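# Move mug from drawer to desk, then close drawer

## Task

Lift the mug out of the drawer that is standing open, set it upright on the desk, and push the drawer completely shut. The attempt fails if the mug drops more than a few centimetres, takes a hard knock, or ends up not upright, or if the robot topples or finishes leaning. All cabinets must stay roughly where they were, and the result only counts if it holds without the robot holding it in place.

## Robot and tools

ROBOT. TidyBot++: a base 0.54 m long, 0.50 m wide and 0.38 m tall on four driven casters, carrying one seven-joint arm with a two-finger gripper. The shoulder sits 0.12 m ahead of the base centre, 0.68 m off the floor. Cameras: base_camera and wrist_camera (the latter looks along the hand). The arm begins folded, hand down; folded, the hand reaches at most 0.08 m beyond the base front and the elbow up to 1.15 m high. A loose object may occasionally get a small shove from outside.

FRAMES. Base frame: origin on the floor below the base centre, x forward, y left, z up. hand_pose is the midpoint between the finger pads, in the base frame; its z axis runs out along the fingers, and the fingers close along its y axis. The odometry frame is the base frame as it was when the scene began. Heading is positive to the left, -3.142 to 3.142.

execute_actions. Argument actions: a list holding a single action or nothing (empty returns state and pictures only). An action may contain base, joints, or both, plus optional speeds; its motions begin together and may finish at different times.
- base: one key only, a relative move from where the base last measured itself. translate_m: metres straight ahead, forward positive, -2 to 2. strafe_m: metres sideways, left positive, -2 to 2. rotate_rad: radians in place, counter-clockwise from above positive, -6.3 to 6.3. A move needing more than 8.667 s at its top speed is refused.
- joints: absolute targets by name, radians. joint_1_rad (any angle; whole arm about vertical, positive = clockwise from above, opposite to rotate_rad), joint_2_rad shoulder -2.249 to 2.249, joint_3_rad any angle, joint_4_rad elbow -2.579 to 2.579, joint_5_rad any angle, joint_6_rad wrist -2.099 to 2.099, joint_7_rad any angle (hand down: positive turns counter-clockwise from above; at 1.57 fingers open toward left and right). gripper_pos 0 (open) to 1 (closed); pad gap about 85 x (1 - gripper_pos) mm. Done tolerances: ±0.039 for joints 1-4, ±0.056 for 5-7, ±0.03 gripper. Unbounded joints go the short way; for bigger turns send steps below half a revolution. Any joint or base left out may keep driving at its previous target.
- speeds: optional caps for this action only: translate_m and strafe_m 0.05 to 0.5 m/s, rotate_rad 0.1 to 1.57 rad/s (top values are defaults).
- cameras: list of base_camera, wrist_camera or all; omitted/null/["all"] gives both, [] none. The pictures line gives image order.
Unknown keys or out-of-range values get the whole call rejected. No action runs past 15 s. If a result reports a stop, further motion, wait and finished_scene calls in that same reply are skipped.

wait: seconds 0 to 10; commands nothing, returns state and images.
zoom_image: camera (base_camera or wrist_camera) and region [x0, y0, x1, y1] in pixels of its latest full image, origin top-left, at most 504 x 504.
finished_scene: scene = current scene number; irreversible, reports success. The goal must already hold and stay held. Replying without any tool call ends everything.

ARM GEOMETRY. Upper arm 0.42 m, forearm 0.31 m, hand 0.31 m to the hand point. With joint_1_rad 0, joint_3_rad 3.14, joint_5_rad 0 (near the start) the arm stays in the vertical plane of base x. Tilt from vertical, forward positive: upper = joint_2_rad; forearm = joint_2_rad - joint_4_rad; hand = that minus joint_6_rad. Reach ahead of the shoulder = sum of length*sin(tilt); height above it = sum of length*cos(tilt). From 3.14, raising joint_3_rad swings a forward-bent forearm to the right; raising joint_5_rad swings a bent hand rightward. A downward hand reaches at most about 0.94 m high, and only close in. Closed fingertips stick out about 20 mm past the hand point. Joints move up to 1.39 rad/s (1.22 for 5-7).

RESULT LINES. base_status/joint_status: done; off_target (stopped short, may still push); contact_stop or time_out (target dropped, holds in place); not_followed / "joint command not followed" with cause: a self-collision check withheld arm targets (gripper still acts; targets may be retried with each action until valid). Base done only means the wheels turned enough; a blocked base may report done while far short. Base contact_stop means something shoved it after arrival; wheels resist until the next base command. Gripper at 1 done = empty hand; off_target = holding something. on_its_own lists uncommanded motion. base_odometry counts wheel turns (slip included, drifts a few cm and degrees over many moves). base_tilt in degrees, forward/right positive, about 1 degree bias. motor_effort in percent, bracket = peak, noisy and biased. ARM HIT = hard contact with base or itself. MOTOR HOT from 60 °C; OVER-TEMPERATURE FAULT at 75 °C makes the arm sag, keys show limit_stop_at_motor_heat (resend). Torque fault (joints 1-4 limit 104.5 N m, 5-7 51.3) freezes arm and gripper 10 s and drops the rest of the call.

ACCURACY. Friction leaves joints slightly off; resending the same value does nothing. Correct by sending last command + (wanted - read). hand_pose may be 1-2 cm wrong; trust images. A carried load makes the arm sag; while holding, never command the reading itself.

AVOID. Dropping or hitting the mug, slamming the drawer, shoving cabinets, driving with the arm snagged above about 0.8 m, sideways pulls on a raised hand (can lift wheels), arm striking the base (unchecked), long loaded holds. Back away to right a leaning robot. Shorter robot motion time is better.

Each tool is called after "Call:" as name([rows], argument=value, ...), one row to a line, values as JSON.

## Session

Call:
execute_actions(actions=[])

Scene clock: 0.00 s.
base_odometry: x=+0.000 y=+0.000 heading=+0.000 (m, m, rad; odometry frame)
base_tilt: forward=+0.2 right=+0.3 (deg)
base_status: not commanded
joint_positions: joint_1_rad=-0.014 joint_2_rad=-0.343 joint_3_rad=+3.197 joint_4_rad=-2.498 joint_5_rad=+0.014 joint_6_rad=-0.919 joint_7_rad=+1.518 gripper_pos=+0.000
joint_status: not commanded
motor_effort: joint_1_rad=+0 joint_2_rad=-3 joint_3_rad=+0 joint_4_rad=+13 joint_5_rad=+1 joint_6_rad=+0 joint_7_rad=+0 (%)
hand_pose: x=+0.2611 y=-0.0059 z=+0.5943 quat_wxyz=(-0.004, +0.999, -0.042, +0.034) (m; base frame)
pictures: base_camera, wrist_camera
Images, in order (width x height): base_camera 644x364, wrist_camera 644x476.

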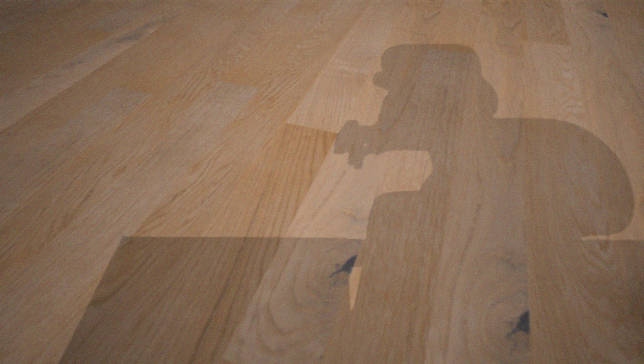

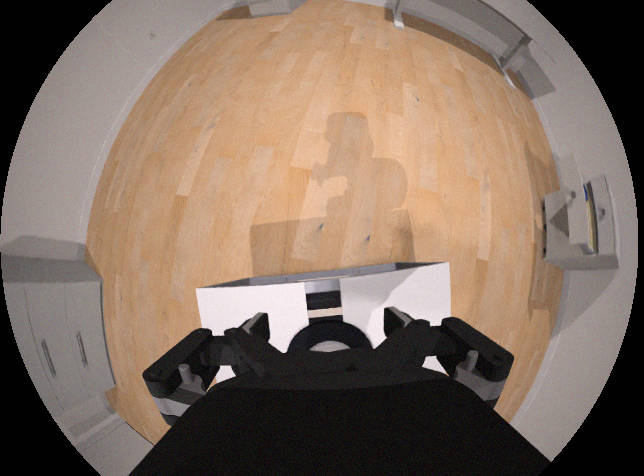

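Call:
zoom_image(camera="wrist_camera", region=[480, 100, 644, 320])

Call:
zoom_image(camera="wrist_camera", region=[340, 0, 620, 130])

Call:
zoom_image(camera="wrist_camera", region=[0, 200, 180, 460])

Region (480, 100, 644, 320) of wrist_camera's 644x476 image, scaled by 2.291; it fills the left 376 columns of this view, and the rest is white.

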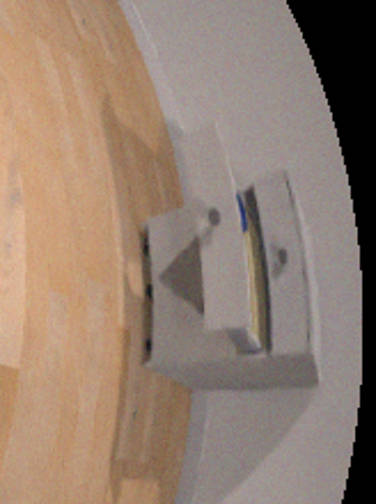

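Region (340, 0, 620, 130) of wrist_camera's 644x476 image, scaled by 1.800; it fills the top 234 rows of this view, and the rest is white.

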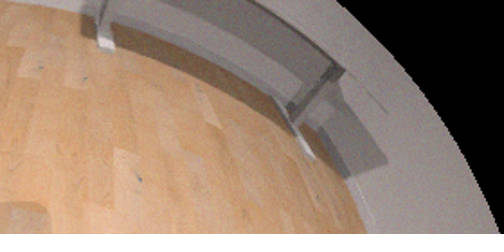

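Region (0, 200, 180, 460) of wrist_camera's 644x476 image, scaled by 1.938; it fills the left 349 columns of this view, and the rest is white.

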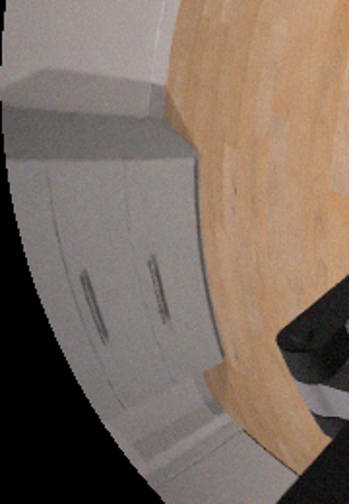

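Call:
execute_actions([
  {"base": {"rotate_rad": -1.5}, "joints": {"joint_6_rad": -0.1}},
])

Scene clock: 2.83 s.
base_odometry: x=+0.000 y=+0.000 heading=-1.500 (m, m, rad; odometry frame)
base_tilt: forward=+0.3 right=+0.3 (deg)
base_status: done
joint_positions: joint_1_rad=-0.014 joint_2_rad=-0.343 joint_3_rad=+3.197 joint_4_rad=-2.496 joint_5_rad=+0.014 joint_6_rad=-0.108 joint_7_rad=+1.518 gripper_pos=+0.000
joint_status: all done
motor_effort: joint_1_rad=+0(1) joint_2_rad=-7(7) joint_3_rad=+0(1) joint_4_rad=+17(16) joint_5_rad=+1(1) joint_6_rad=+6(6) joint_7_rad=+0(0) (%)
hand_pose: x=+0.4805 y=-0.0135 z=+0.7072 quat_wxyz=(-0.008, +0.904, -0.039, +0.426) (m; base frame)
pictures: base_camera, wrist_camera
Images, in order (width x height): base_camera 644x364, wrist_camera 644x476.

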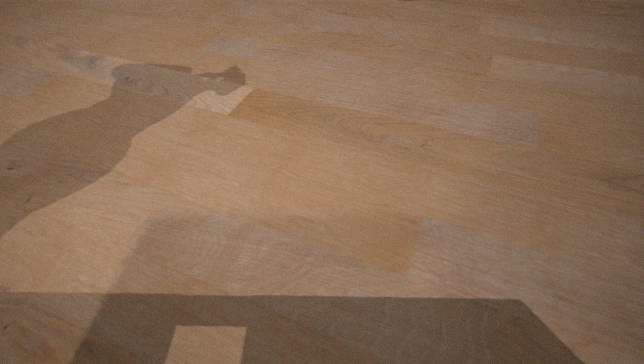

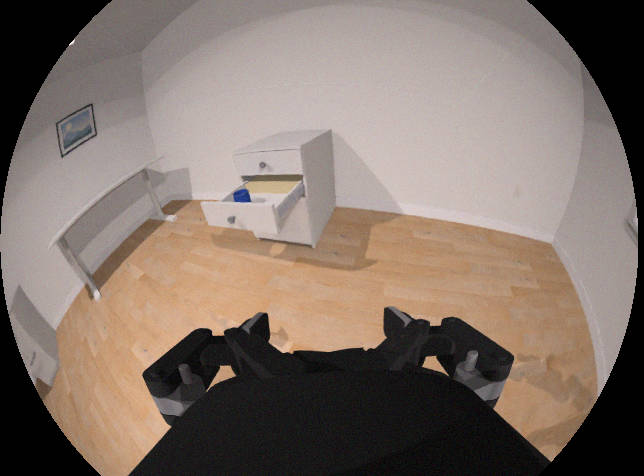

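Call:
execute_actions([
  {"base": {"rotate_rad": -0.35}},
], cameras=["wrist_camera"])

Call:
execute_actions([
  {"base": {"strafe_m": 0.6}},
])

Scene clock: 4.77 s.
base_odometry: x=+0.000 y=+0.000 heading=-1.850 (m, m, rad; odometry frame)
base_tilt: forward=+0.2 right=+0.3 (deg)
base_status: done
joint_positions: joint_1_rad=-0.014 joint_2_rad=-0.343 joint_3_rad=+3.197 joint_4_rad=-2.496 joint_5_rad=+0.014 joint_6_rad=-0.108 joint_7_rad=+1.518 gripper_pos=+0.000
joint_status: not commanded
motor_effort: joint_1_rad=+1(1) joint_2_rad=-7(7) joint_3_rad=+0(1) joint_4_rad=+17(17) joint_5_rad=+1(1) joint_6_rad=+6(7) joint_7_rad=+0(0) (%)
hand_pose: x=+0.4805 y=-0.0135 z=+0.7072 quat_wxyz=(-0.008, +0.904, -0.039, +0.426) (m; base frame)
pictures: wrist_camera
Images, in order (width x height): wrist_camera 644x476.

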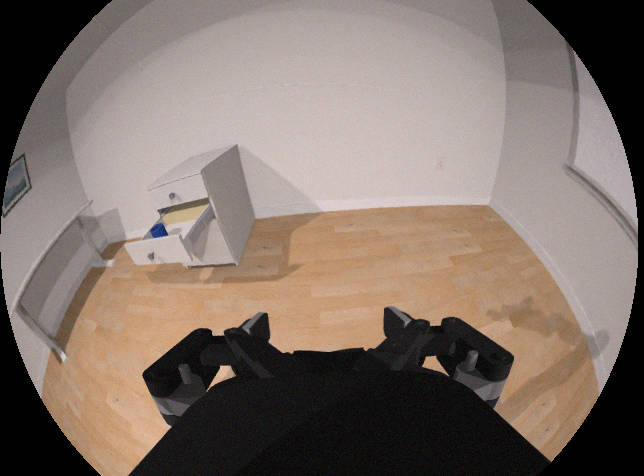

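Scene clock: 7.33 s.
base_odometry: x=+0.577 y=-0.166 heading=-1.850 (m, m, rad; odometry frame)
base_tilt: forward=+0.2 right=+0.3 (deg)
base_status: done
joint_positions: joint_1_rad=-0.014 joint_2_rad=-0.343 joint_3_rad=+3.197 joint_4_rad=-2.496 joint_5_rad=+0.014 joint_6_rad=-0.108 joint_7_rad=+1.518 gripper_pos=+0.000
joint_status: not commanded
motor_effort: joint_1_rad=+0(0) joint_2_rad=-6(7) joint_3_rad=+0(1) joint_4_rad=+17(17) joint_5_rad=+1(1) joint_6_rad=+6(6) joint_7_rad=+0(0) (%)
hand_pose: x=+0.4805 y=-0.0135 z=+0.7072 quat_wxyz=(-0.008, +0.904, -0.039, +0.426) (m; base frame)
pictures: base_camera, wrist_camera
Images, in order (width x height): base_camera 644x364, wrist_camera 644x476.

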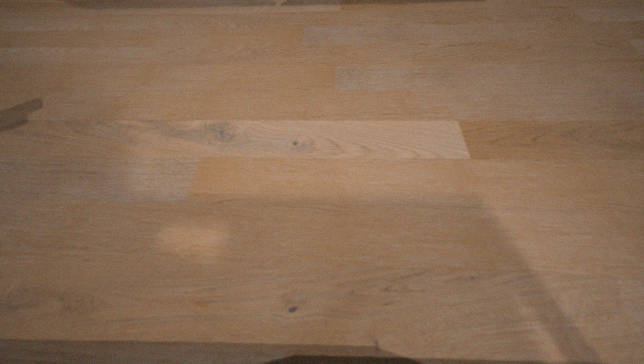

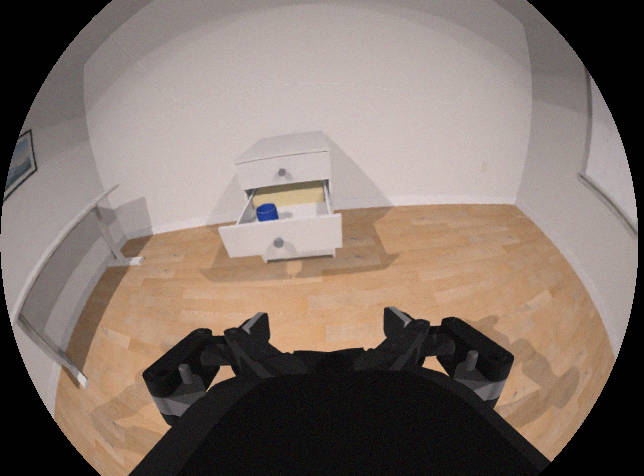

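Call:
execute_actions([
  {"base": {"strafe_m": 0.22}},
], cameras=[])

Call:
execute_actions([
  {"base": {"translate_m": 0.3}, "joints": {"joint_6_rad": -0.5}},
])

Scene clock: 9.30 s.
base_odometry: x=+0.788 y=-0.227 heading=-1.851 (m, m, rad; odometry frame)
base_tilt: forward=+0.3 right=+0.3 (deg)
base_status: done
joint_positions: joint_1_rad=-0.014 joint_2_rad=-0.343 joint_3_rad=+3.197 joint_4_rad=-2.496 joint_5_rad=+0.014 joint_6_rad=-0.108 joint_7_rad=+1.518 gripper_pos=+0.000
joint_status: not commanded
motor_effort: joint_1_rad=+0(0) joint_2_rad=-6(6) joint_3_rad=+0(2) joint_4_rad=+15(17) joint_5_rad=+1(1) joint_6_rad=+7(7) joint_7_rad=+0(0) (%)
hand_pose: x=+0.4805 y=-0.0135 z=+0.7072 quat_wxyz=(-0.008, +0.904, -0.039, +0.426) (m; base frame)
pictures: none
No camera images: the call's "cameras" was empty. Leave "cameras" out to get every camera's image.

Scene clock: 11.20 s.
base_odometry: x=+0.706 y=-0.515 heading=-1.850 (m, m, rad; odometry frame)
base_tilt: forward=+0.2 right=+0.3 (deg)
base_status: done
joint_positions: joint_1_rad=-0.014 joint_2_rad=-0.342 joint_3_rad=+3.197 joint_4_rad=-2.503 joint_5_rad=+0.014 joint_6_rad=-0.494 joint_7_rad=+1.518 gripper_pos=+0.000
joint_status: all done
motor_effort: joint_1_rad=+1(0) joint_2_rad=-5(7) joint_3_rad=+0(0) joint_4_rad=+15(18) joint_5_rad=+1(1) joint_6_rad=+4(8) joint_7_rad=+0(0) (%)
hand_pose: x=+0.3851 y=-0.0099 z=+0.6283 quat_wxyz=(-0.006, +0.970, -0.042, +0.241) (m; base frame)
pictures: base_camera, wrist_camera
Images, in order (width x height): base_camera 644x364, wrist_camera 644x476.

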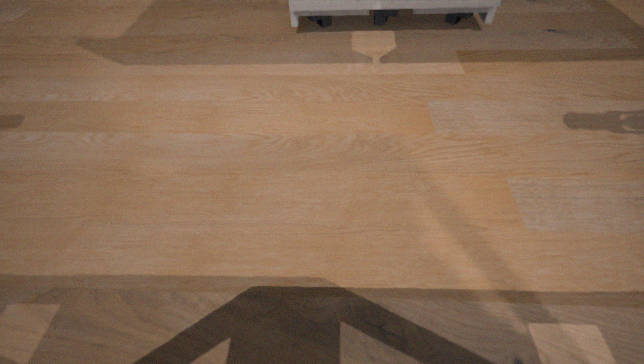

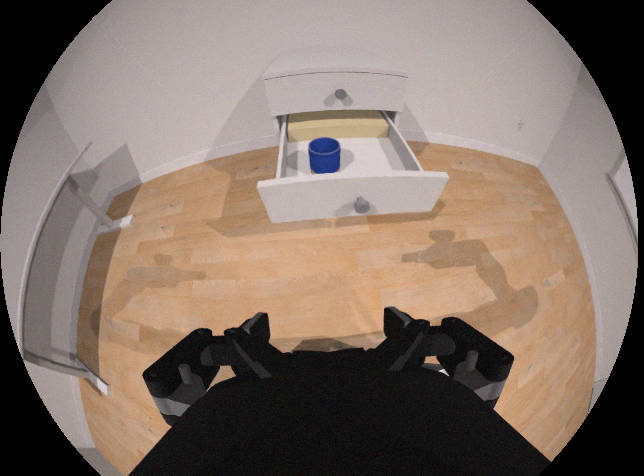

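Call:
zoom_image(camera="wrist_camera", region=[240, 60, 460, 230])

Region (240, 60, 460, 230) of wrist_camera's 644x476 image, scaled by 2.291; it fills the top 389 rows of this view, and the rest is white.

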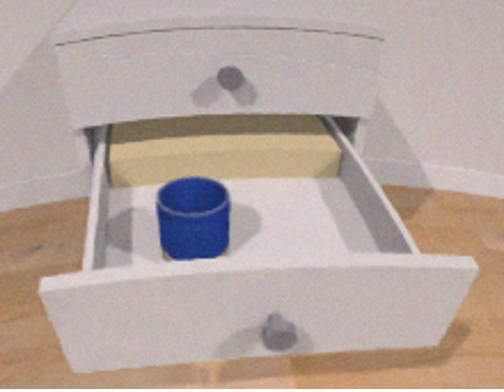

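Call:
execute_actions([
  {"base": {"translate_m": 0.25}, "joints": {"joint_1_rad": 0.0, "joint_2_rad": 0.054, "joint_3_rad": 3.14, "joint_4_rad": -1.645, "joint_5_rad": 0.0, "joint_6_rad": -1.443, "joint_7_rad": 1.57}},
])

Scene clock: 14.77 s.
base_odometry: x=+0.637 y=-0.756 heading=-1.850 (m, m, rad; odometry frame)
base_tilt: forward=+0.3 right=+0.3 (deg)
base_status: done
joint_positions: joint_1_rad=-0.014 joint_2_rad=+0.037 joint_3_rad=+3.168 joint_4_rad=-1.658 joint_5_rad=+0.014 joint_6_rad=-1.415 joint_7_rad=+1.524 gripper_pos=+0.000
joint_status: all done
motor_effort: joint_1_rad=+0(0) joint_2_rad=-20(21) joint_3_rad=+0(0) joint_4_rad=+15(17) joint_5_rad=+1(1) joint_6_rad=+1(5) joint_7_rad=+0(1) (%)
hand_pose: x=+0.4565 y=-0.0068 z=+0.7521 quat_wxyz=(+0.007, +0.999, -0.028, +0.016) (m; base frame)
pictures: base_camera, wrist_camera
Images, in order (width x height): base_camera 644x364, wrist_camera 644x476.

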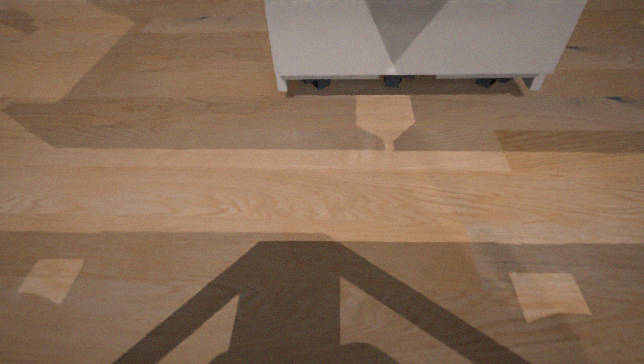

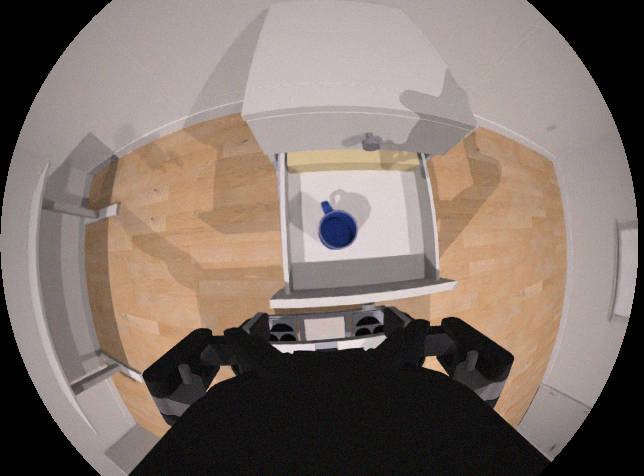

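Call:
zoom_image(camera="wrist_camera", region=[260, 130, 470, 320])

Region (260, 130, 470, 320) of wrist_camera's 644x476 image, scaled by 2.400; it fills the top 456 rows of this view, and the rest is white.

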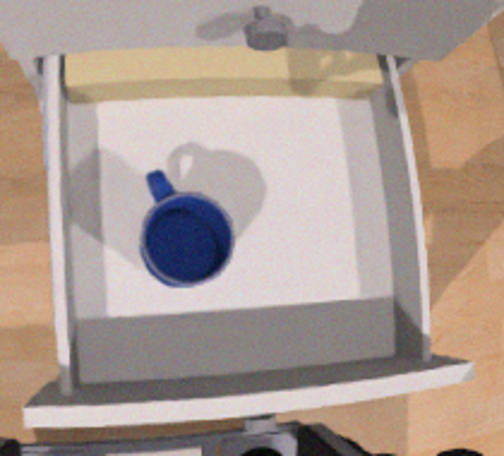

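Call:
execute_actions([
  {"base": {"strafe_m": -0.09}},
], cameras=["wrist_camera"])

Call:
zoom_image(camera="wrist_camera", region=[220, 130, 430, 320])

Scene clock: 17.57 s.
base_odometry: x=+0.550 y=-0.731 heading=-1.850 (m, m, rad; odometry frame)
base_tilt: forward=+0.2 right=+0.3 (deg)
base_status: done
joint_positions: joint_1_rad=-0.004 joint_2_rad=+0.038 joint_3_rad=+3.162 joint_4_rad=-1.658 joint_5_rad=+0.014 joint_6_rad=-1.415 joint_7_rad=+1.524 gripper_pos=+0.000
joint_status: not commanded
motor_effort: joint_1_rad=+0(1) joint_2_rad=-20(22) joint_3_rad=+0(2) joint_4_rad=+16(15) joint_5_rad=+1(2) joint_6_rad=+0(1) joint_7_rad=+0(0) (%)
hand_pose: x=+0.4564 y=-0.0084 z=+0.7517 quat_wxyz=(+0.007, +0.999, -0.030, +0.015) (m; base frame)
pictures: wrist_camera
Images, in order (width x height): wrist_camera 644x476.

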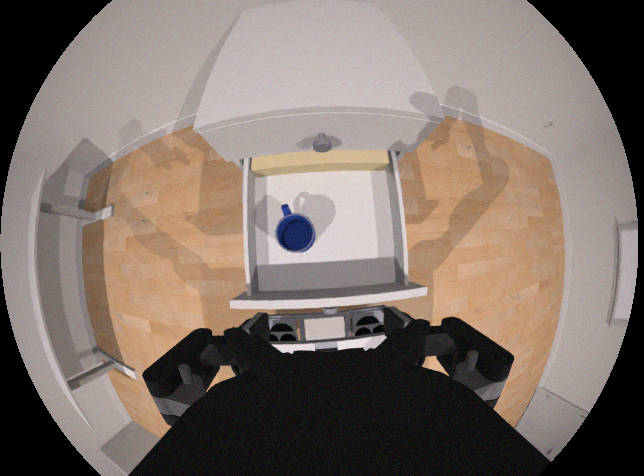

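Region (220, 130, 430, 320) of wrist_camera's 644x476 image, scaled by 2.400; it fills the top 456 rows of this view, and the rest is white.

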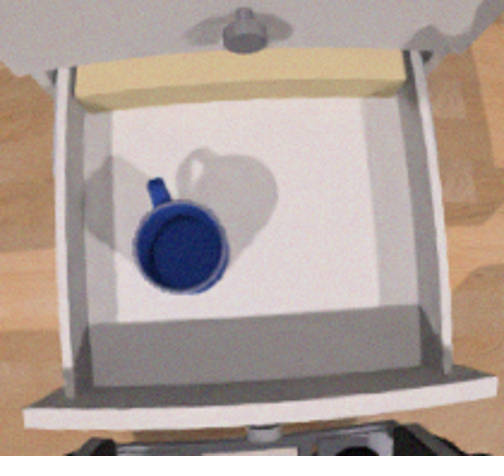

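Call:
execute_actions([
  {"joints": {"joint_1_rad": -0.02, "joint_2_rad": 0.458, "joint_3_rad": 3.12, "joint_4_rad": -2.052, "joint_5_rad": -0.014, "joint_6_rad": -0.48, "joint_7_rad": 1.61, "gripper_pos": 0.45}},
])

Scene clock: 20.07 s.
base_odometry: x=+0.550 y=-0.731 heading=-1.850 (m, m, rad; odometry frame)
base_tilt: forward=+0.3 right=+0.3 (deg)
base_status: not commanded
joint_positions: joint_1_rad=-0.007 joint_2_rad=+0.455 joint_3_rad=+3.148 joint_4_rad=-2.040 joint_5_rad=+0.014 joint_6_rad=-0.506 joint_7_rad=+1.565 gripper_pos=+0.450
joint_status: all done
motor_effort: joint_1_rad=+0(0) joint_2_rad=-30(33) joint_3_rad=-1(1) joint_4_rad=+10(15) joint_5_rad=+1(2) joint_6_rad=+2(0) joint_7_rad=+0(0) (%)
hand_pose: x=+0.5371 y=-0.0007 z=+0.5007 quat_wxyz=(+0.005, +0.997, +0.003, +0.070) (m; base frame)
pictures: base_camera, wrist_camera
Images, in order (width x height): base_camera 644x364, wrist_camera 644x476.

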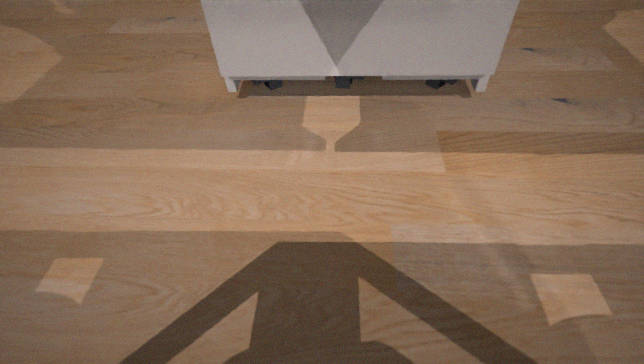

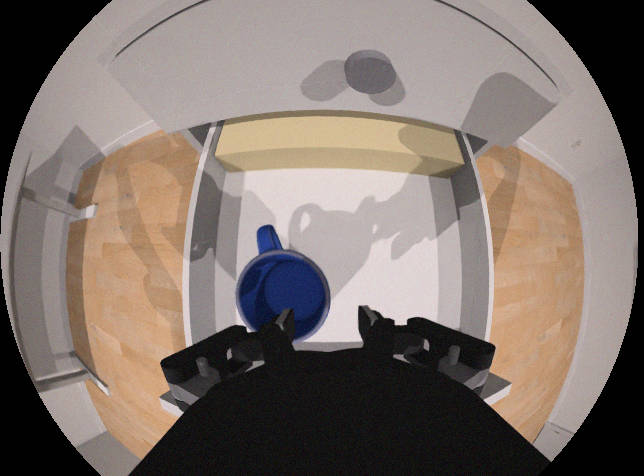

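Call:
execute_actions([
  {"joints": {"joint_2_rad": 0.556, "joint_4_rad": -2.072, "joint_6_rad": -0.362}},
], cameras=["wrist_camera"])

Scene clock: 22.20 s.
base_odometry: x=+0.550 y=-0.731 heading=-1.850 (m, m, rad; odometry frame)
base_tilt: forward=+0.2 right=+0.3 (deg)
base_status: not commanded
joint_positions: joint_1_rad=-0.007 joint_2_rad=+0.552 joint_3_rad=+3.148 joint_4_rad=-2.058 joint_5_rad=+0.014 joint_6_rad=-0.389 joint_7_rad=+1.565 gripper_pos=+0.450
joint_status: all done
motor_effort: joint_1_rad=+0(0) joint_2_rad=-31(34) joint_3_rad=-1(1) joint_4_rad=+8(9) joint_5_rad=+1(1) joint_6_rad=+0(1) joint_7_rad=+0(0) (%)
hand_pose: x=+0.5433 y=-0.0004 z=+0.4609 quat_wxyz=(+0.004, +0.997, +0.004, +0.071) (m; base frame)
pictures: wrist_camera
Images, in order (width x height): wrist_camera 644x476.

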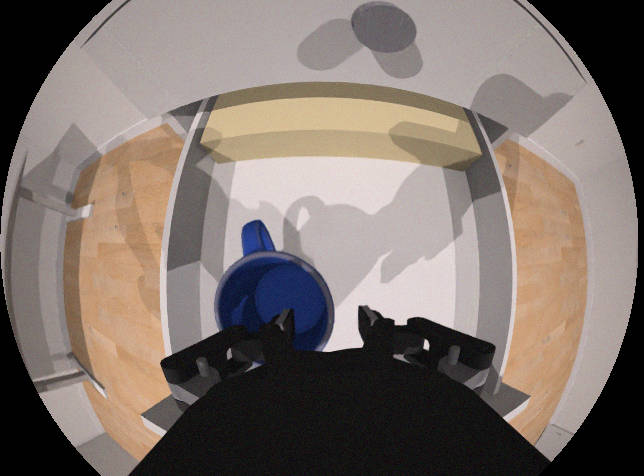

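Call:
execute_actions([
  {"joints": {"joint_2_rad": 0.641, "joint_4_rad": -2.082, "joint_6_rad": -0.271}},
], cameras=["wrist_camera"])

Scene clock: 23.50 s.
base_odometry: x=+0.550 y=-0.731 heading=-1.850 (m, m, rad; odometry frame)
base_tilt: forward=+0.3 right=+0.3 (deg)
base_status: not commanded
joint_positions: joint_1_rad=-0.007 joint_2_rad=+0.632 joint_3_rad=+3.148 joint_4_rad=-2.065 joint_5_rad=+0.014 joint_6_rad=-0.294 joint_7_rad=+1.565 gripper_pos=+0.450
joint_status: all done
motor_effort: joint_1_rad=-1(1) joint_2_rad=-32(34) joint_3_rad=-2(3) joint_4_rad=+6(9) joint_5_rad=+1(1) joint_6_rad=+0(1) joint_7_rad=+0(0) (%)
hand_pose: x=+0.5495 y=+0.0000 z=+0.4296 quat_wxyz=(+0.004, +0.997, +0.004, +0.075) (m; base frame)
pictures: wrist_camera
Images, in order (width x height): wrist_camera 644x476.

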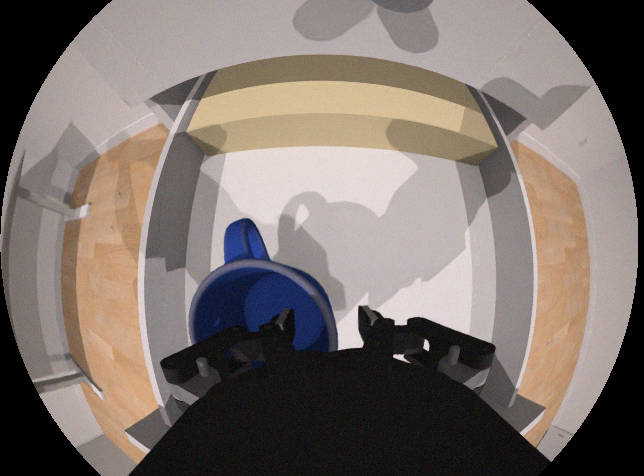

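Call:
zoom_image(camera="wrist_camera", region=[180, 210, 440, 380])

Region (180, 210, 440, 380) of wrist_camera's 644x476 image, scaled by 1.938; it fills the top 330 rows of this view, and the rest is white.

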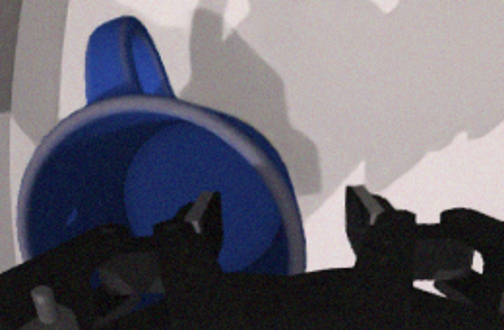

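Call:
execute_actions([
  {"joints": {"gripper_pos": 1.0}},
], cameras=["wrist_camera"])

Scene clock: 24.57 s.
base_odometry: x=+0.550 y=-0.731 heading=-1.850 (m, m, rad; odometry frame)
base_tilt: forward=+0.2 right=+0.3 (deg)
base_status: not commanded
joint_positions: joint_1_rad=-0.010 joint_2_rad=+0.631 joint_3_rad=+3.143 joint_4_rad=-2.067 joint_5_rad=+0.014 joint_6_rad=-0.294 joint_7_rad=+1.566 gripper_pos=+0.940
joint_status: gripper_pos off_target (ended at +0.940, target +1.000)
motor_effort: joint_1_rad=+0(2) joint_2_rad=-31(33) joint_3_rad=-2(4) joint_4_rad=+6(9) joint_5_rad=+0(1) joint_6_rad=+1(4) joint_7_rad=+0(0) (%)
hand_pose: x=+0.5484 y=+0.0035 z=+0.4298 quat_wxyz=(+0.002, +0.997, +0.008, +0.075) (m; base frame)
pictures: wrist_camera
Images, in order (width x height): wrist_camera 644x476.

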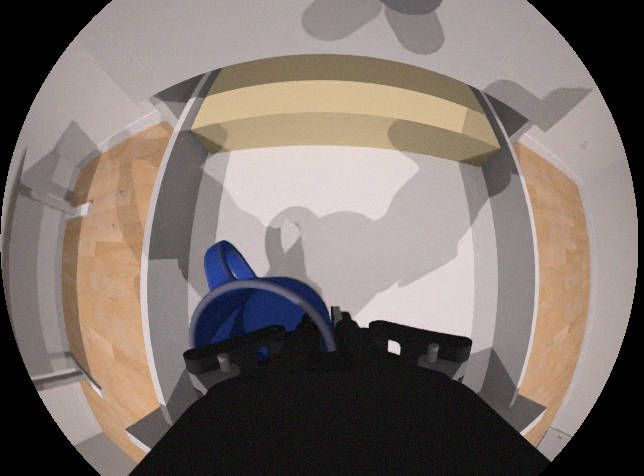

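Call:
execute_actions([
  {"joints": {"joint_2_rad": 0.435, "joint_4_rad": -1.975, "joint_6_rad": -0.58}},
])

Scene clock: 26.57 s.
base_odometry: x=+0.550 y=-0.731 heading=-1.850 (m, m, rad; odometry frame)
base_tilt: forward=+0.3 right=+0.3 (deg)
base_status: not commanded
joint_positions: joint_1_rad=-0.011 joint_2_rad=+0.446 joint_3_rad=+3.143 joint_4_rad=-1.990 joint_5_rad=+0.014 joint_6_rad=-0.553 joint_7_rad=+1.566 gripper_pos=+0.940
joint_status: all done
motor_effort: joint_1_rad=+0(1) joint_2_rad=-32(40) joint_3_rad=-1(3) joint_4_rad=+11(11) joint_5_rad=+1(0) joint_6_rad=+2(2) joint_7_rad=+0(0) (%)
hand_pose: x=+0.5516 y=+0.0033 z=+0.5142 quat_wxyz=(+0.004, +0.997, +0.008, +0.076) (m; base frame)
pictures: base_camera, wrist_camera
Images, in order (width x height): base_camera 644x364, wrist_camera 644x476.

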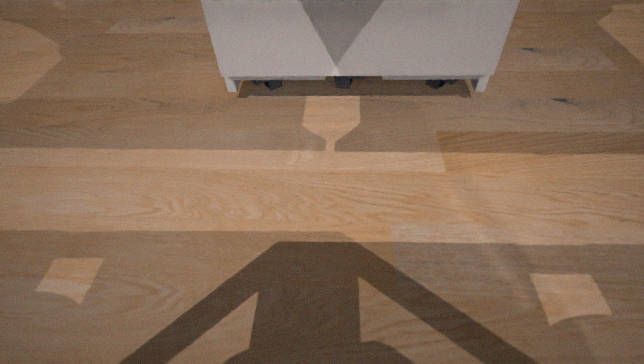

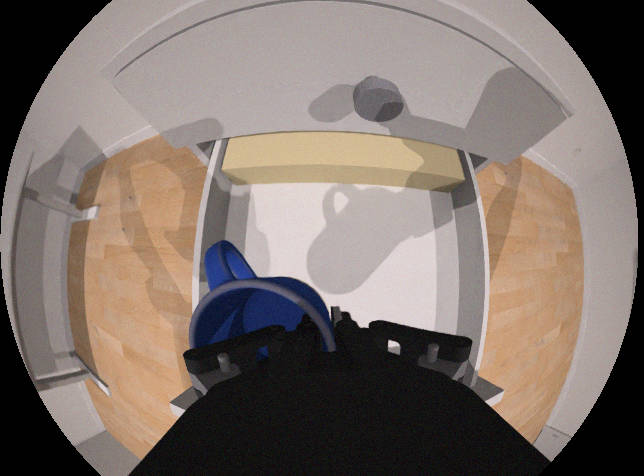

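Call:
execute_actions([
  {"joints": {"joint_2_rad": 0.227, "joint_4_rad": -1.87, "joint_6_rad": -0.895}},
], cameras=[])

Scene clock: 27.97 s.
base_odometry: x=+0.550 y=-0.731 heading=-1.850 (m, m, rad; odometry frame)
base_tilt: forward=+0.3 right=+0.3 (deg)
base_status: not commanded
joint_positions: joint_1_rad=-0.011 joint_2_rad=+0.237 joint_3_rad=+3.143 joint_4_rad=-1.888 joint_5_rad=+0.014 joint_6_rad=-0.871 joint_7_rad=+1.566 gripper_pos=+0.940
joint_status: all done
motor_effort: joint_1_rad=+0(0) joint_2_rad=-28(34) joint_3_rad=-1(0) joint_4_rad=+15(14) joint_5_rad=+1(1) joint_6_rad=+1(2) joint_7_rad=+0(0) (%)
hand_pose: x=+0.5303 y=+0.0021 z=+0.6171 quat_wxyz=(+0.005, +0.997, +0.007, +0.073) (m; base frame)
pictures: none
No camera images: the call's "cameras" was empty. Leave "cameras" out to get every camera's image.

Call:
execute_actions([
  {"base": {"translate_m": -0.18}, "joints": {"joint_2_rad": 0.037, "joint_4_rad": -1.712, "joint_6_rad": -1.24}},
], cameras=["wrist_camera"])

Call:
execute_actions([
  {"base": {"rotate_rad": 1.57}, "joints": {"joint_2_rad": -0.065, "joint_4_rad": -1.457, "joint_6_rad": -1.6}, "speeds": {"rotate_rad": 1.2}},
])

Scene clock: 30.50 s.
base_odometry: x=+0.600 y=-0.558 heading=-1.850 (m, m, rad; odometry frame)
base_tilt: forward=+0.3 right=+0.3 (deg)
base_status: done
joint_positions: joint_1_rad=-0.011 joint_2_rad=+0.036 joint_3_rad=+3.143 joint_4_rad=-1.735 joint_5_rad=+0.014 joint_6_rad=-1.224 joint_7_rad=+1.566 gripper_pos=+0.940
joint_status: all done
motor_effort: joint_1_rad=+0(1) joint_2_rad=-23(33) joint_3_rad=+0(1) joint_4_rad=+17(19) joint_5_rad=+1(1) joint_6_rad=+2(3) joint_7_rad=+0(0) (%)
hand_pose: x=+0.4879 y=+0.0010 z=+0.7319 quat_wxyz=(+0.006, +0.997, +0.005, +0.074) (m; base frame)
pictures: wrist_camera
Images, in order (width x height): wrist_camera 644x476.

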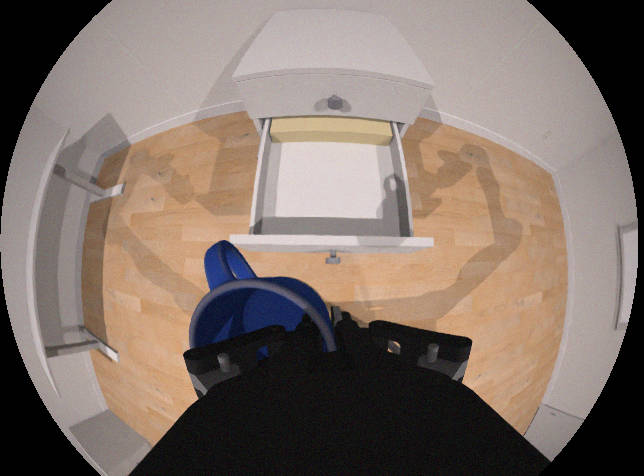

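Scene clock: 32.90 s.
base_odometry: x=+0.600 y=-0.558 heading=-0.280 (m, m, rad; odometry frame)
base_tilt: forward=+0.2 right=+0.3 (deg)
base_status: done
joint_positions: joint_1_rad=-0.016 joint_2_rad=-0.042 joint_3_rad=+3.137 joint_4_rad=-1.475 joint_5_rad=+0.012 joint_6_rad=-1.572 joint_7_rad=+1.566 gripper_pos=+0.940
joint_status: all done
motor_effort: joint_1_rad=+0(2) joint_2_rad=-19(25) joint_3_rad=-1(3) joint_4_rad=+18(18) joint_5_rad=+1(1) joint_6_rad=+2(2) joint_7_rad=+0(0) (%)
hand_pose: x=+0.4551 y=+0.0045 z=+0.8370 quat_wxyz=(+0.005, +0.998, +0.008, +0.068) (m; base frame)
pictures: base_camera, wrist_camera
Images, in order (width x height): base_camera 644x364, wrist_camera 644x476.

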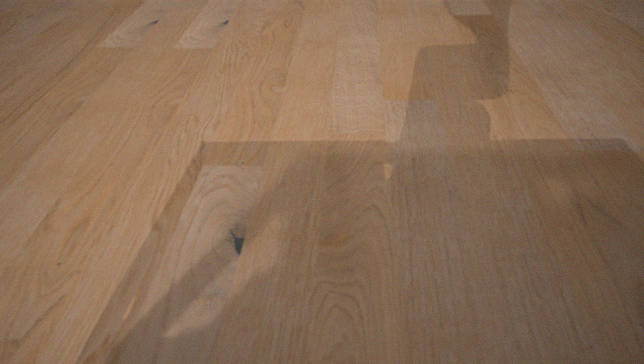

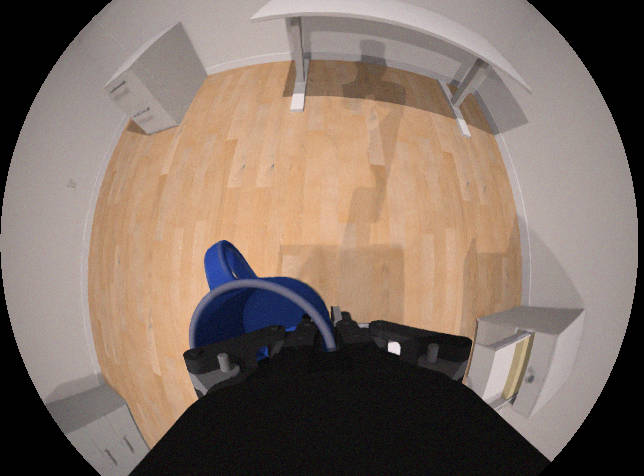

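Call:
zoom_image(camera="wrist_camera", region=[230, 0, 560, 150])

Region (230, 0, 560, 150) of wrist_camera's 644x476 image, scaled by 1.527; it fills the top 229 rows of this view, and the rest is white.

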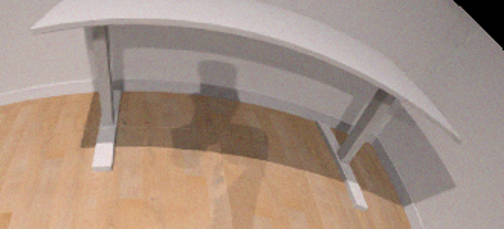

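Call:
execute_actions([
  {"base": {"translate_m": 0.6}},
], cameras=[])

Call:
execute_actions([
  {"base": {"strafe_m": -0.3}},
])

Scene clock: 36.43 s.
base_odometry: x=+1.177 y=-0.723 heading=-0.279 (m, m, rad; odometry frame)
base_tilt: forward=+0.2 right=+0.3 (deg)
base_status: done
joint_positions: joint_1_rad=-0.016 joint_2_rad=-0.051 joint_3_rad=+3.137 joint_4_rad=-1.475 joint_5_rad=+0.012 joint_6_rad=-1.579 joint_7_rad=+1.566 gripper_pos=+0.940
joint_status: not commanded
motor_effort: joint_1_rad=+0(0) joint_2_rad=-19(23) joint_3_rad=+0(0) joint_4_rad=+17(19) joint_5_rad=+1(0) joint_6_rad=+2(2) joint_7_rad=+0(0) (%)
hand_pose: x=+0.4514 y=+0.0044 z=+0.8399 quat_wxyz=(+0.005, +0.998, +0.007, +0.069) (m; base frame)
pictures: none
No camera images: the call's "cameras" was empty. Leave "cameras" out to get every camera's image.

Scene clock: 38.37 s.
base_odometry: x=+1.094 y=-1.012 heading=-0.279 (m, m, rad; odometry frame)
base_tilt: forward=+0.3 right=+0.3 (deg)
base_status: done
joint_positions: joint_1_rad=-0.016 joint_2_rad=-0.051 joint_3_rad=+3.137 joint_4_rad=-1.475 joint_5_rad=+0.011 joint_6_rad=-1.579 joint_7_rad=+1.566 gripper_pos=+0.940
joint_status: not commanded
motor_effort: joint_1_rad=+0(1) joint_2_rad=-20(20) joint_3_rad=-1(2) joint_4_rad=+18(18) joint_5_rad=+1(1) joint_6_rad=+2(1) joint_7_rad=+0(0) (%)
hand_pose: x=+0.4514 y=+0.0050 z=+0.8398 quat_wxyz=(+0.005, +0.998, +0.008, +0.069) (m; base frame)
pictures: base_camera, wrist_camera
Images, in order (width x height): base_camera 644x364, wrist_camera 644x476.

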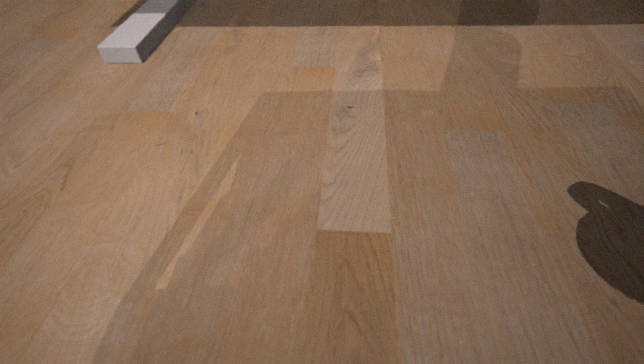

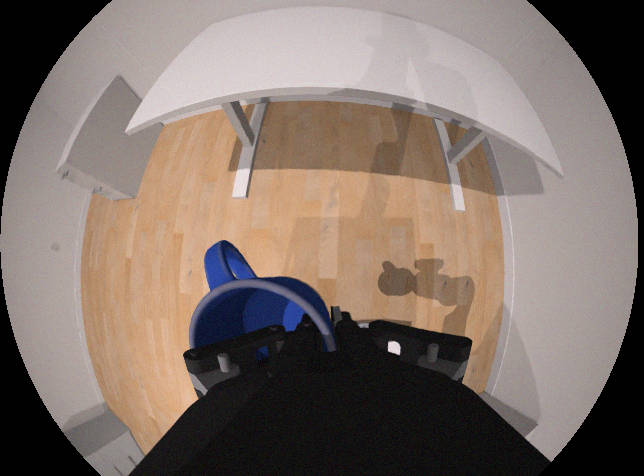

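Call:
execute_actions([
  {"base": {"translate_m": 0.25}},
])

Scene clock: 40.63 s.
base_odometry: x=+1.335 y=-1.081 heading=-0.279 (m, m, rad; odometry frame)
base_tilt: forward=+0.2 right=+0.3 (deg)
base_status: done
joint_positions: joint_1_rad=-0.016 joint_2_rad=-0.048 joint_3_rad=+3.137 joint_4_rad=-1.475 joint_5_rad=+0.011 joint_6_rad=-1.581 joint_7_rad=+1.566 gripper_pos=+0.940
joint_status: not commanded
motor_effort: joint_1_rad=+0(1) joint_2_rad=-19(23) joint_3_rad=+0(0) joint_4_rad=+18(18) joint_5_rad=+1(1) joint_6_rad=+2(2) joint_7_rad=-1(1) (%)
hand_pose: x=+0.4515 y=+0.0050 z=+0.8388 quat_wxyz=(+0.005, +0.998, +0.008, +0.067) (m; base frame)
pictures: base_camera, wrist_camera
Images, in order (width x height): base_camera 644x364, wrist_camera 644x476.

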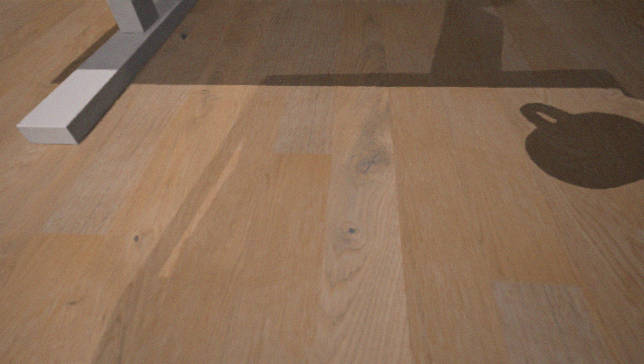

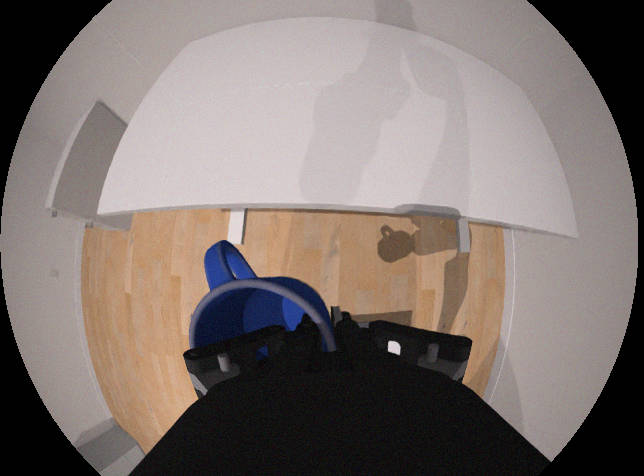

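Call:
zoom_image(camera="wrist_camera", region=[260, 170, 400, 260])

Region (260, 170, 400, 260) of wrist_camera's 644x476 image, scaled by 3.600; it fills the top 324 rows of this view, and the rest is white.

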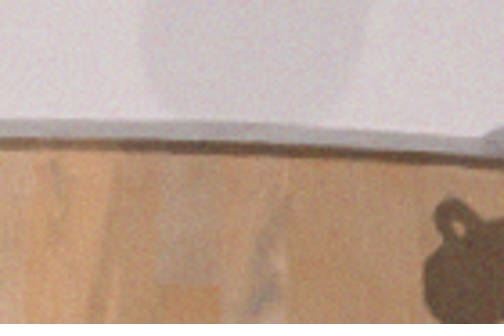

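Call:
execute_actions([
  {"base": {"translate_m": 0.2}, "joints": {"joint_2_rad": 0.06, "joint_4_rad": -1.3, "joint_6_rad": -1.63}, "speeds": {"translate_m": 0.2}},
])

Scene clock: 43.23 s.
base_odometry: x=+1.527 y=-1.136 heading=-0.279 (m, m, rad; odometry frame)
base_tilt: forward=+0.2 right=+0.3 (deg)
base_status: done
joint_positions: joint_1_rad=-0.016 joint_2_rad=+0.071 joint_3_rad=+3.137 joint_4_rad=-1.321 joint_5_rad=+0.011 joint_6_rad=-1.604 joint_7_rad=+1.566 gripper_pos=+0.940
joint_status: all done
motor_effort: joint_1_rad=+0(0) joint_2_rad=-25(28) joint_3_rad=-1(0) joint_4_rad=+17(19) joint_5_rad=+1(1) joint_6_rad=+2(3) joint_7_rad=+0(0) (%)
hand_pose: x=+0.5034 y=+0.0060 z=+0.8492 quat_wxyz=(+0.004, +0.997, +0.008, +0.073) (m; base frame)
pictures: base_camera, wrist_camera
Images, in order (width x height): base_camera 644x364, wrist_camera 644x476.

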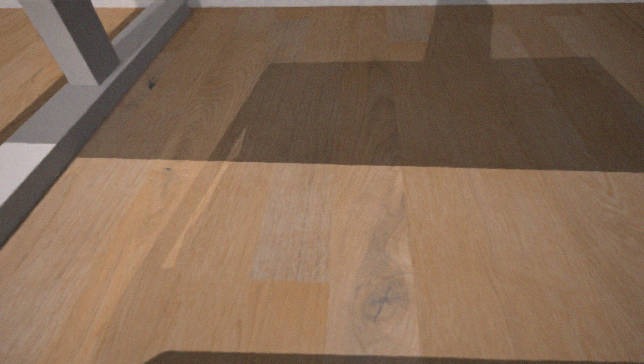

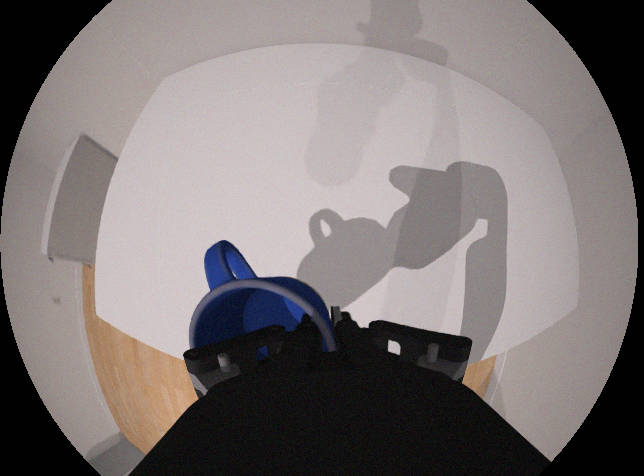

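Call:
execute_actions([
  {"base": {"translate_m": 0.03}, "joints": {"joint_2_rad": 0.145, "joint_4_rad": -1.37, "joint_6_rad": -1.45}, "speeds": {"translate_m": 0.1}},
], cameras=["wrist_camera"])

Scene clock: 44.87 s.
base_odometry: x=+1.556 y=-1.144 heading=-0.280 (m, m, rad; odometry frame)
base_tilt: forward=+0.3 right=+0.3 (deg)
base_status: done
joint_positions: joint_1_rad=-0.016 joint_2_rad=+0.164 joint_3_rad=+3.137 joint_4_rad=-1.370 joint_5_rad=+0.011 joint_6_rad=-1.471 joint_7_rad=+1.566 gripper_pos=+0.940
joint_status: all done
motor_effort: joint_1_rad=+0(1) joint_2_rad=-28(34) joint_3_rad=-1(1) joint_4_rad=+18(20) joint_5_rad=+1(0) joint_6_rad=+1(1) joint_7_rad=+0(0) (%)
hand_pose: x=+0.5443 y=+0.0068 z=+0.8000 quat_wxyz=(+0.004, +0.998, +0.008, +0.068) (m; base frame)
pictures: wrist_camera
Images, in order (width x height): wrist_camera 644x476.

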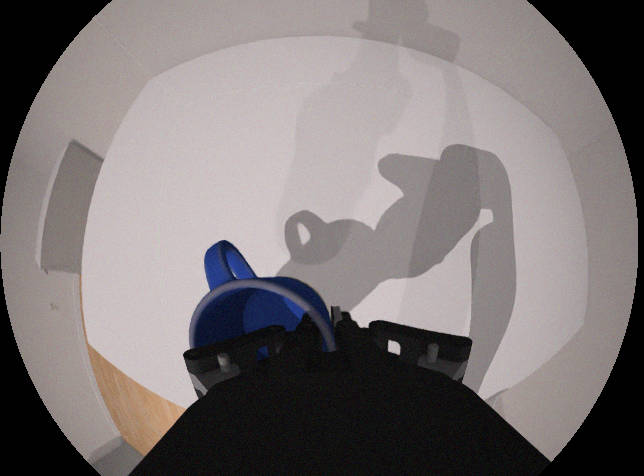

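Call:
execute_actions([
  {"joints": {"joint_4_rad": -1.43, "joint_6_rad": -1.39}},
], cameras=["wrist_camera"])

Scene clock: 46.20 s.
base_odometry: x=+1.556 y=-1.144 heading=-0.280 (m, m, rad; odometry frame)
base_tilt: forward=+0.2 right=+0.3 (deg)
base_status: not commanded
joint_positions: joint_1_rad=-0.016 joint_2_rad=+0.164 joint_3_rad=+3.137 joint_4_rad=-1.431 joint_5_rad=+0.011 joint_6_rad=-1.421 joint_7_rad=+1.566 gripper_pos=+0.940
joint_status: all done
motor_effort: joint_1_rad=+0(0) joint_2_rad=-28(29) joint_3_rad=+0(0) joint_4_rad=+18(19) joint_5_rad=+1(1) joint_6_rad=+1(2) joint_7_rad=+0(0) (%)
hand_pose: x=+0.5411 y=+0.0067 z=+0.7805 quat_wxyz=(+0.004, +0.998, +0.009, +0.063) (m; base frame)
pictures: wrist_camera
Images, in order (width x height): wrist_camera 644x476.

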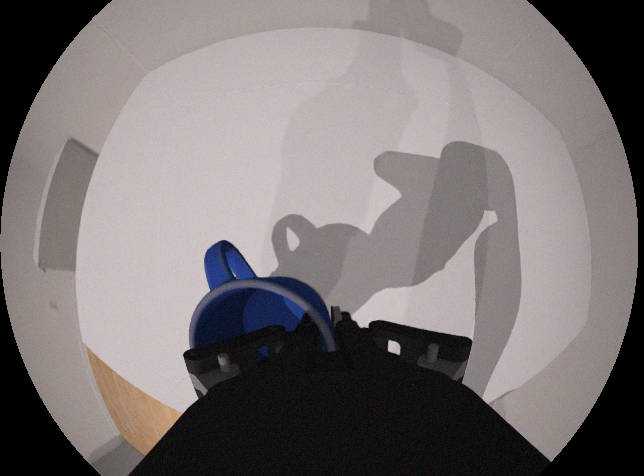

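Call:
execute_actions([
  {"joints": {"joint_4_rad": -1.475, "joint_6_rad": -1.335}},
], cameras=["wrist_camera"])

Scene clock: 47.27 s.
base_odometry: x=+1.556 y=-1.144 heading=-0.280 (m, m, rad; odometry frame)
base_tilt: forward=+0.3 right=+0.2 (deg)
base_status: not commanded
joint_positions: joint_1_rad=-0.016 joint_2_rad=+0.164 joint_3_rad=+3.137 joint_4_rad=-1.475 joint_5_rad=+0.011 joint_6_rad=-1.365 joint_7_rad=+1.566 gripper_pos=+0.940
joint_status: all done
motor_effort: joint_1_rad=+0(0) joint_2_rad=-28(30) joint_3_rad=-1(1) joint_4_rad=+18(19) joint_5_rad=+1(1) joint_6_rad=+1(1) joint_7_rad=+0(0) (%)
hand_pose: x=+0.5441 y=+0.0068 z=+0.7671 quat_wxyz=(+0.004, +0.998, +0.009, +0.069) (m; base frame)
pictures: wrist_camera
Images, in order (width x height): wrist_camera 644x476.

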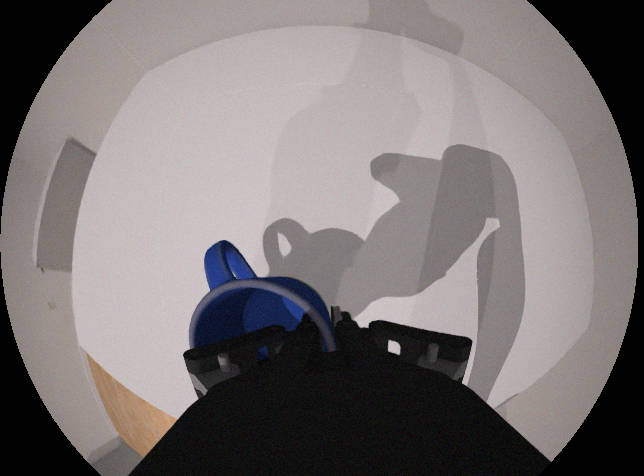

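Call:
execute_actions([
  {"joints": {"joint_4_rad": -1.515, "joint_6_rad": -1.295}},
], cameras=["wrist_camera"])

Scene clock: 48.20 s.
base_odometry: x=+1.556 y=-1.144 heading=-0.280 (m, m, rad; odometry frame)
base_tilt: forward=+0.2 right=+0.3 (deg)
base_status: not commanded
joint_positions: joint_1_rad=-0.016 joint_2_rad=+0.157 joint_3_rad=+3.137 joint_4_rad=-1.506 joint_5_rad=+0.011 joint_6_rad=-1.325 joint_7_rad=+1.566 gripper_pos=+0.940
joint_status: all done
motor_effort: joint_1_rad=+0(0) joint_2_rad=-24(29) joint_3_rad=-1(2) joint_4_rad=+15(18) joint_5_rad=+1(0) joint_6_rad=+1(3) joint_7_rad=+0(0) (%)
hand_pose: x=+0.5452 y=+0.0069 z=+0.7606 quat_wxyz=(+0.004, +0.997, +0.009, +0.076) (m; base frame)
pictures: wrist_camera
Images, in order (width x height): wrist_camera 644x476.

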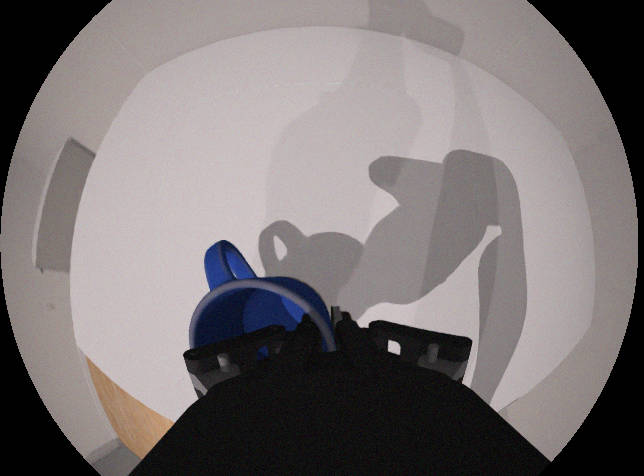

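Call:
execute_actions([
  {"joints": {"gripper_pos": 0.55}},
], cameras=["wrist_camera"])

Scene clock: 49.10 s.
base_odometry: x=+1.556 y=-1.144 heading=-0.280 (m, m, rad; odometry frame)
base_tilt: forward=+0.2 right=+0.3 (deg)
base_status: not commanded
joint_positions: joint_1_rad=-0.016 joint_2_rad=+0.156 joint_3_rad=+3.137 joint_4_rad=-1.507 joint_5_rad=+0.010 joint_6_rad=-1.325 joint_7_rad=+1.566 gripper_pos=+0.550
joint_status: all done
motor_effort: joint_1_rad=+1(1) joint_2_rad=-26(28) joint_3_rad=+0(1) joint_4_rad=+16(18) joint_5_rad=+1(2) joint_6_rad=+2(2) joint_7_rad=+0(0) (%)
hand_pose: x=+0.5451 y=+0.0070 z=+0.7611 quat_wxyz=(+0.004, +0.997, +0.009, +0.077) (m; base frame)
pictures: wrist_camera
Images, in order (width x height): wrist_camera 644x476.

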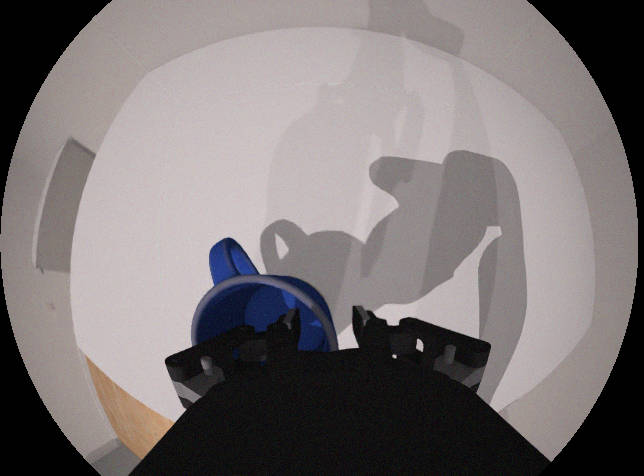

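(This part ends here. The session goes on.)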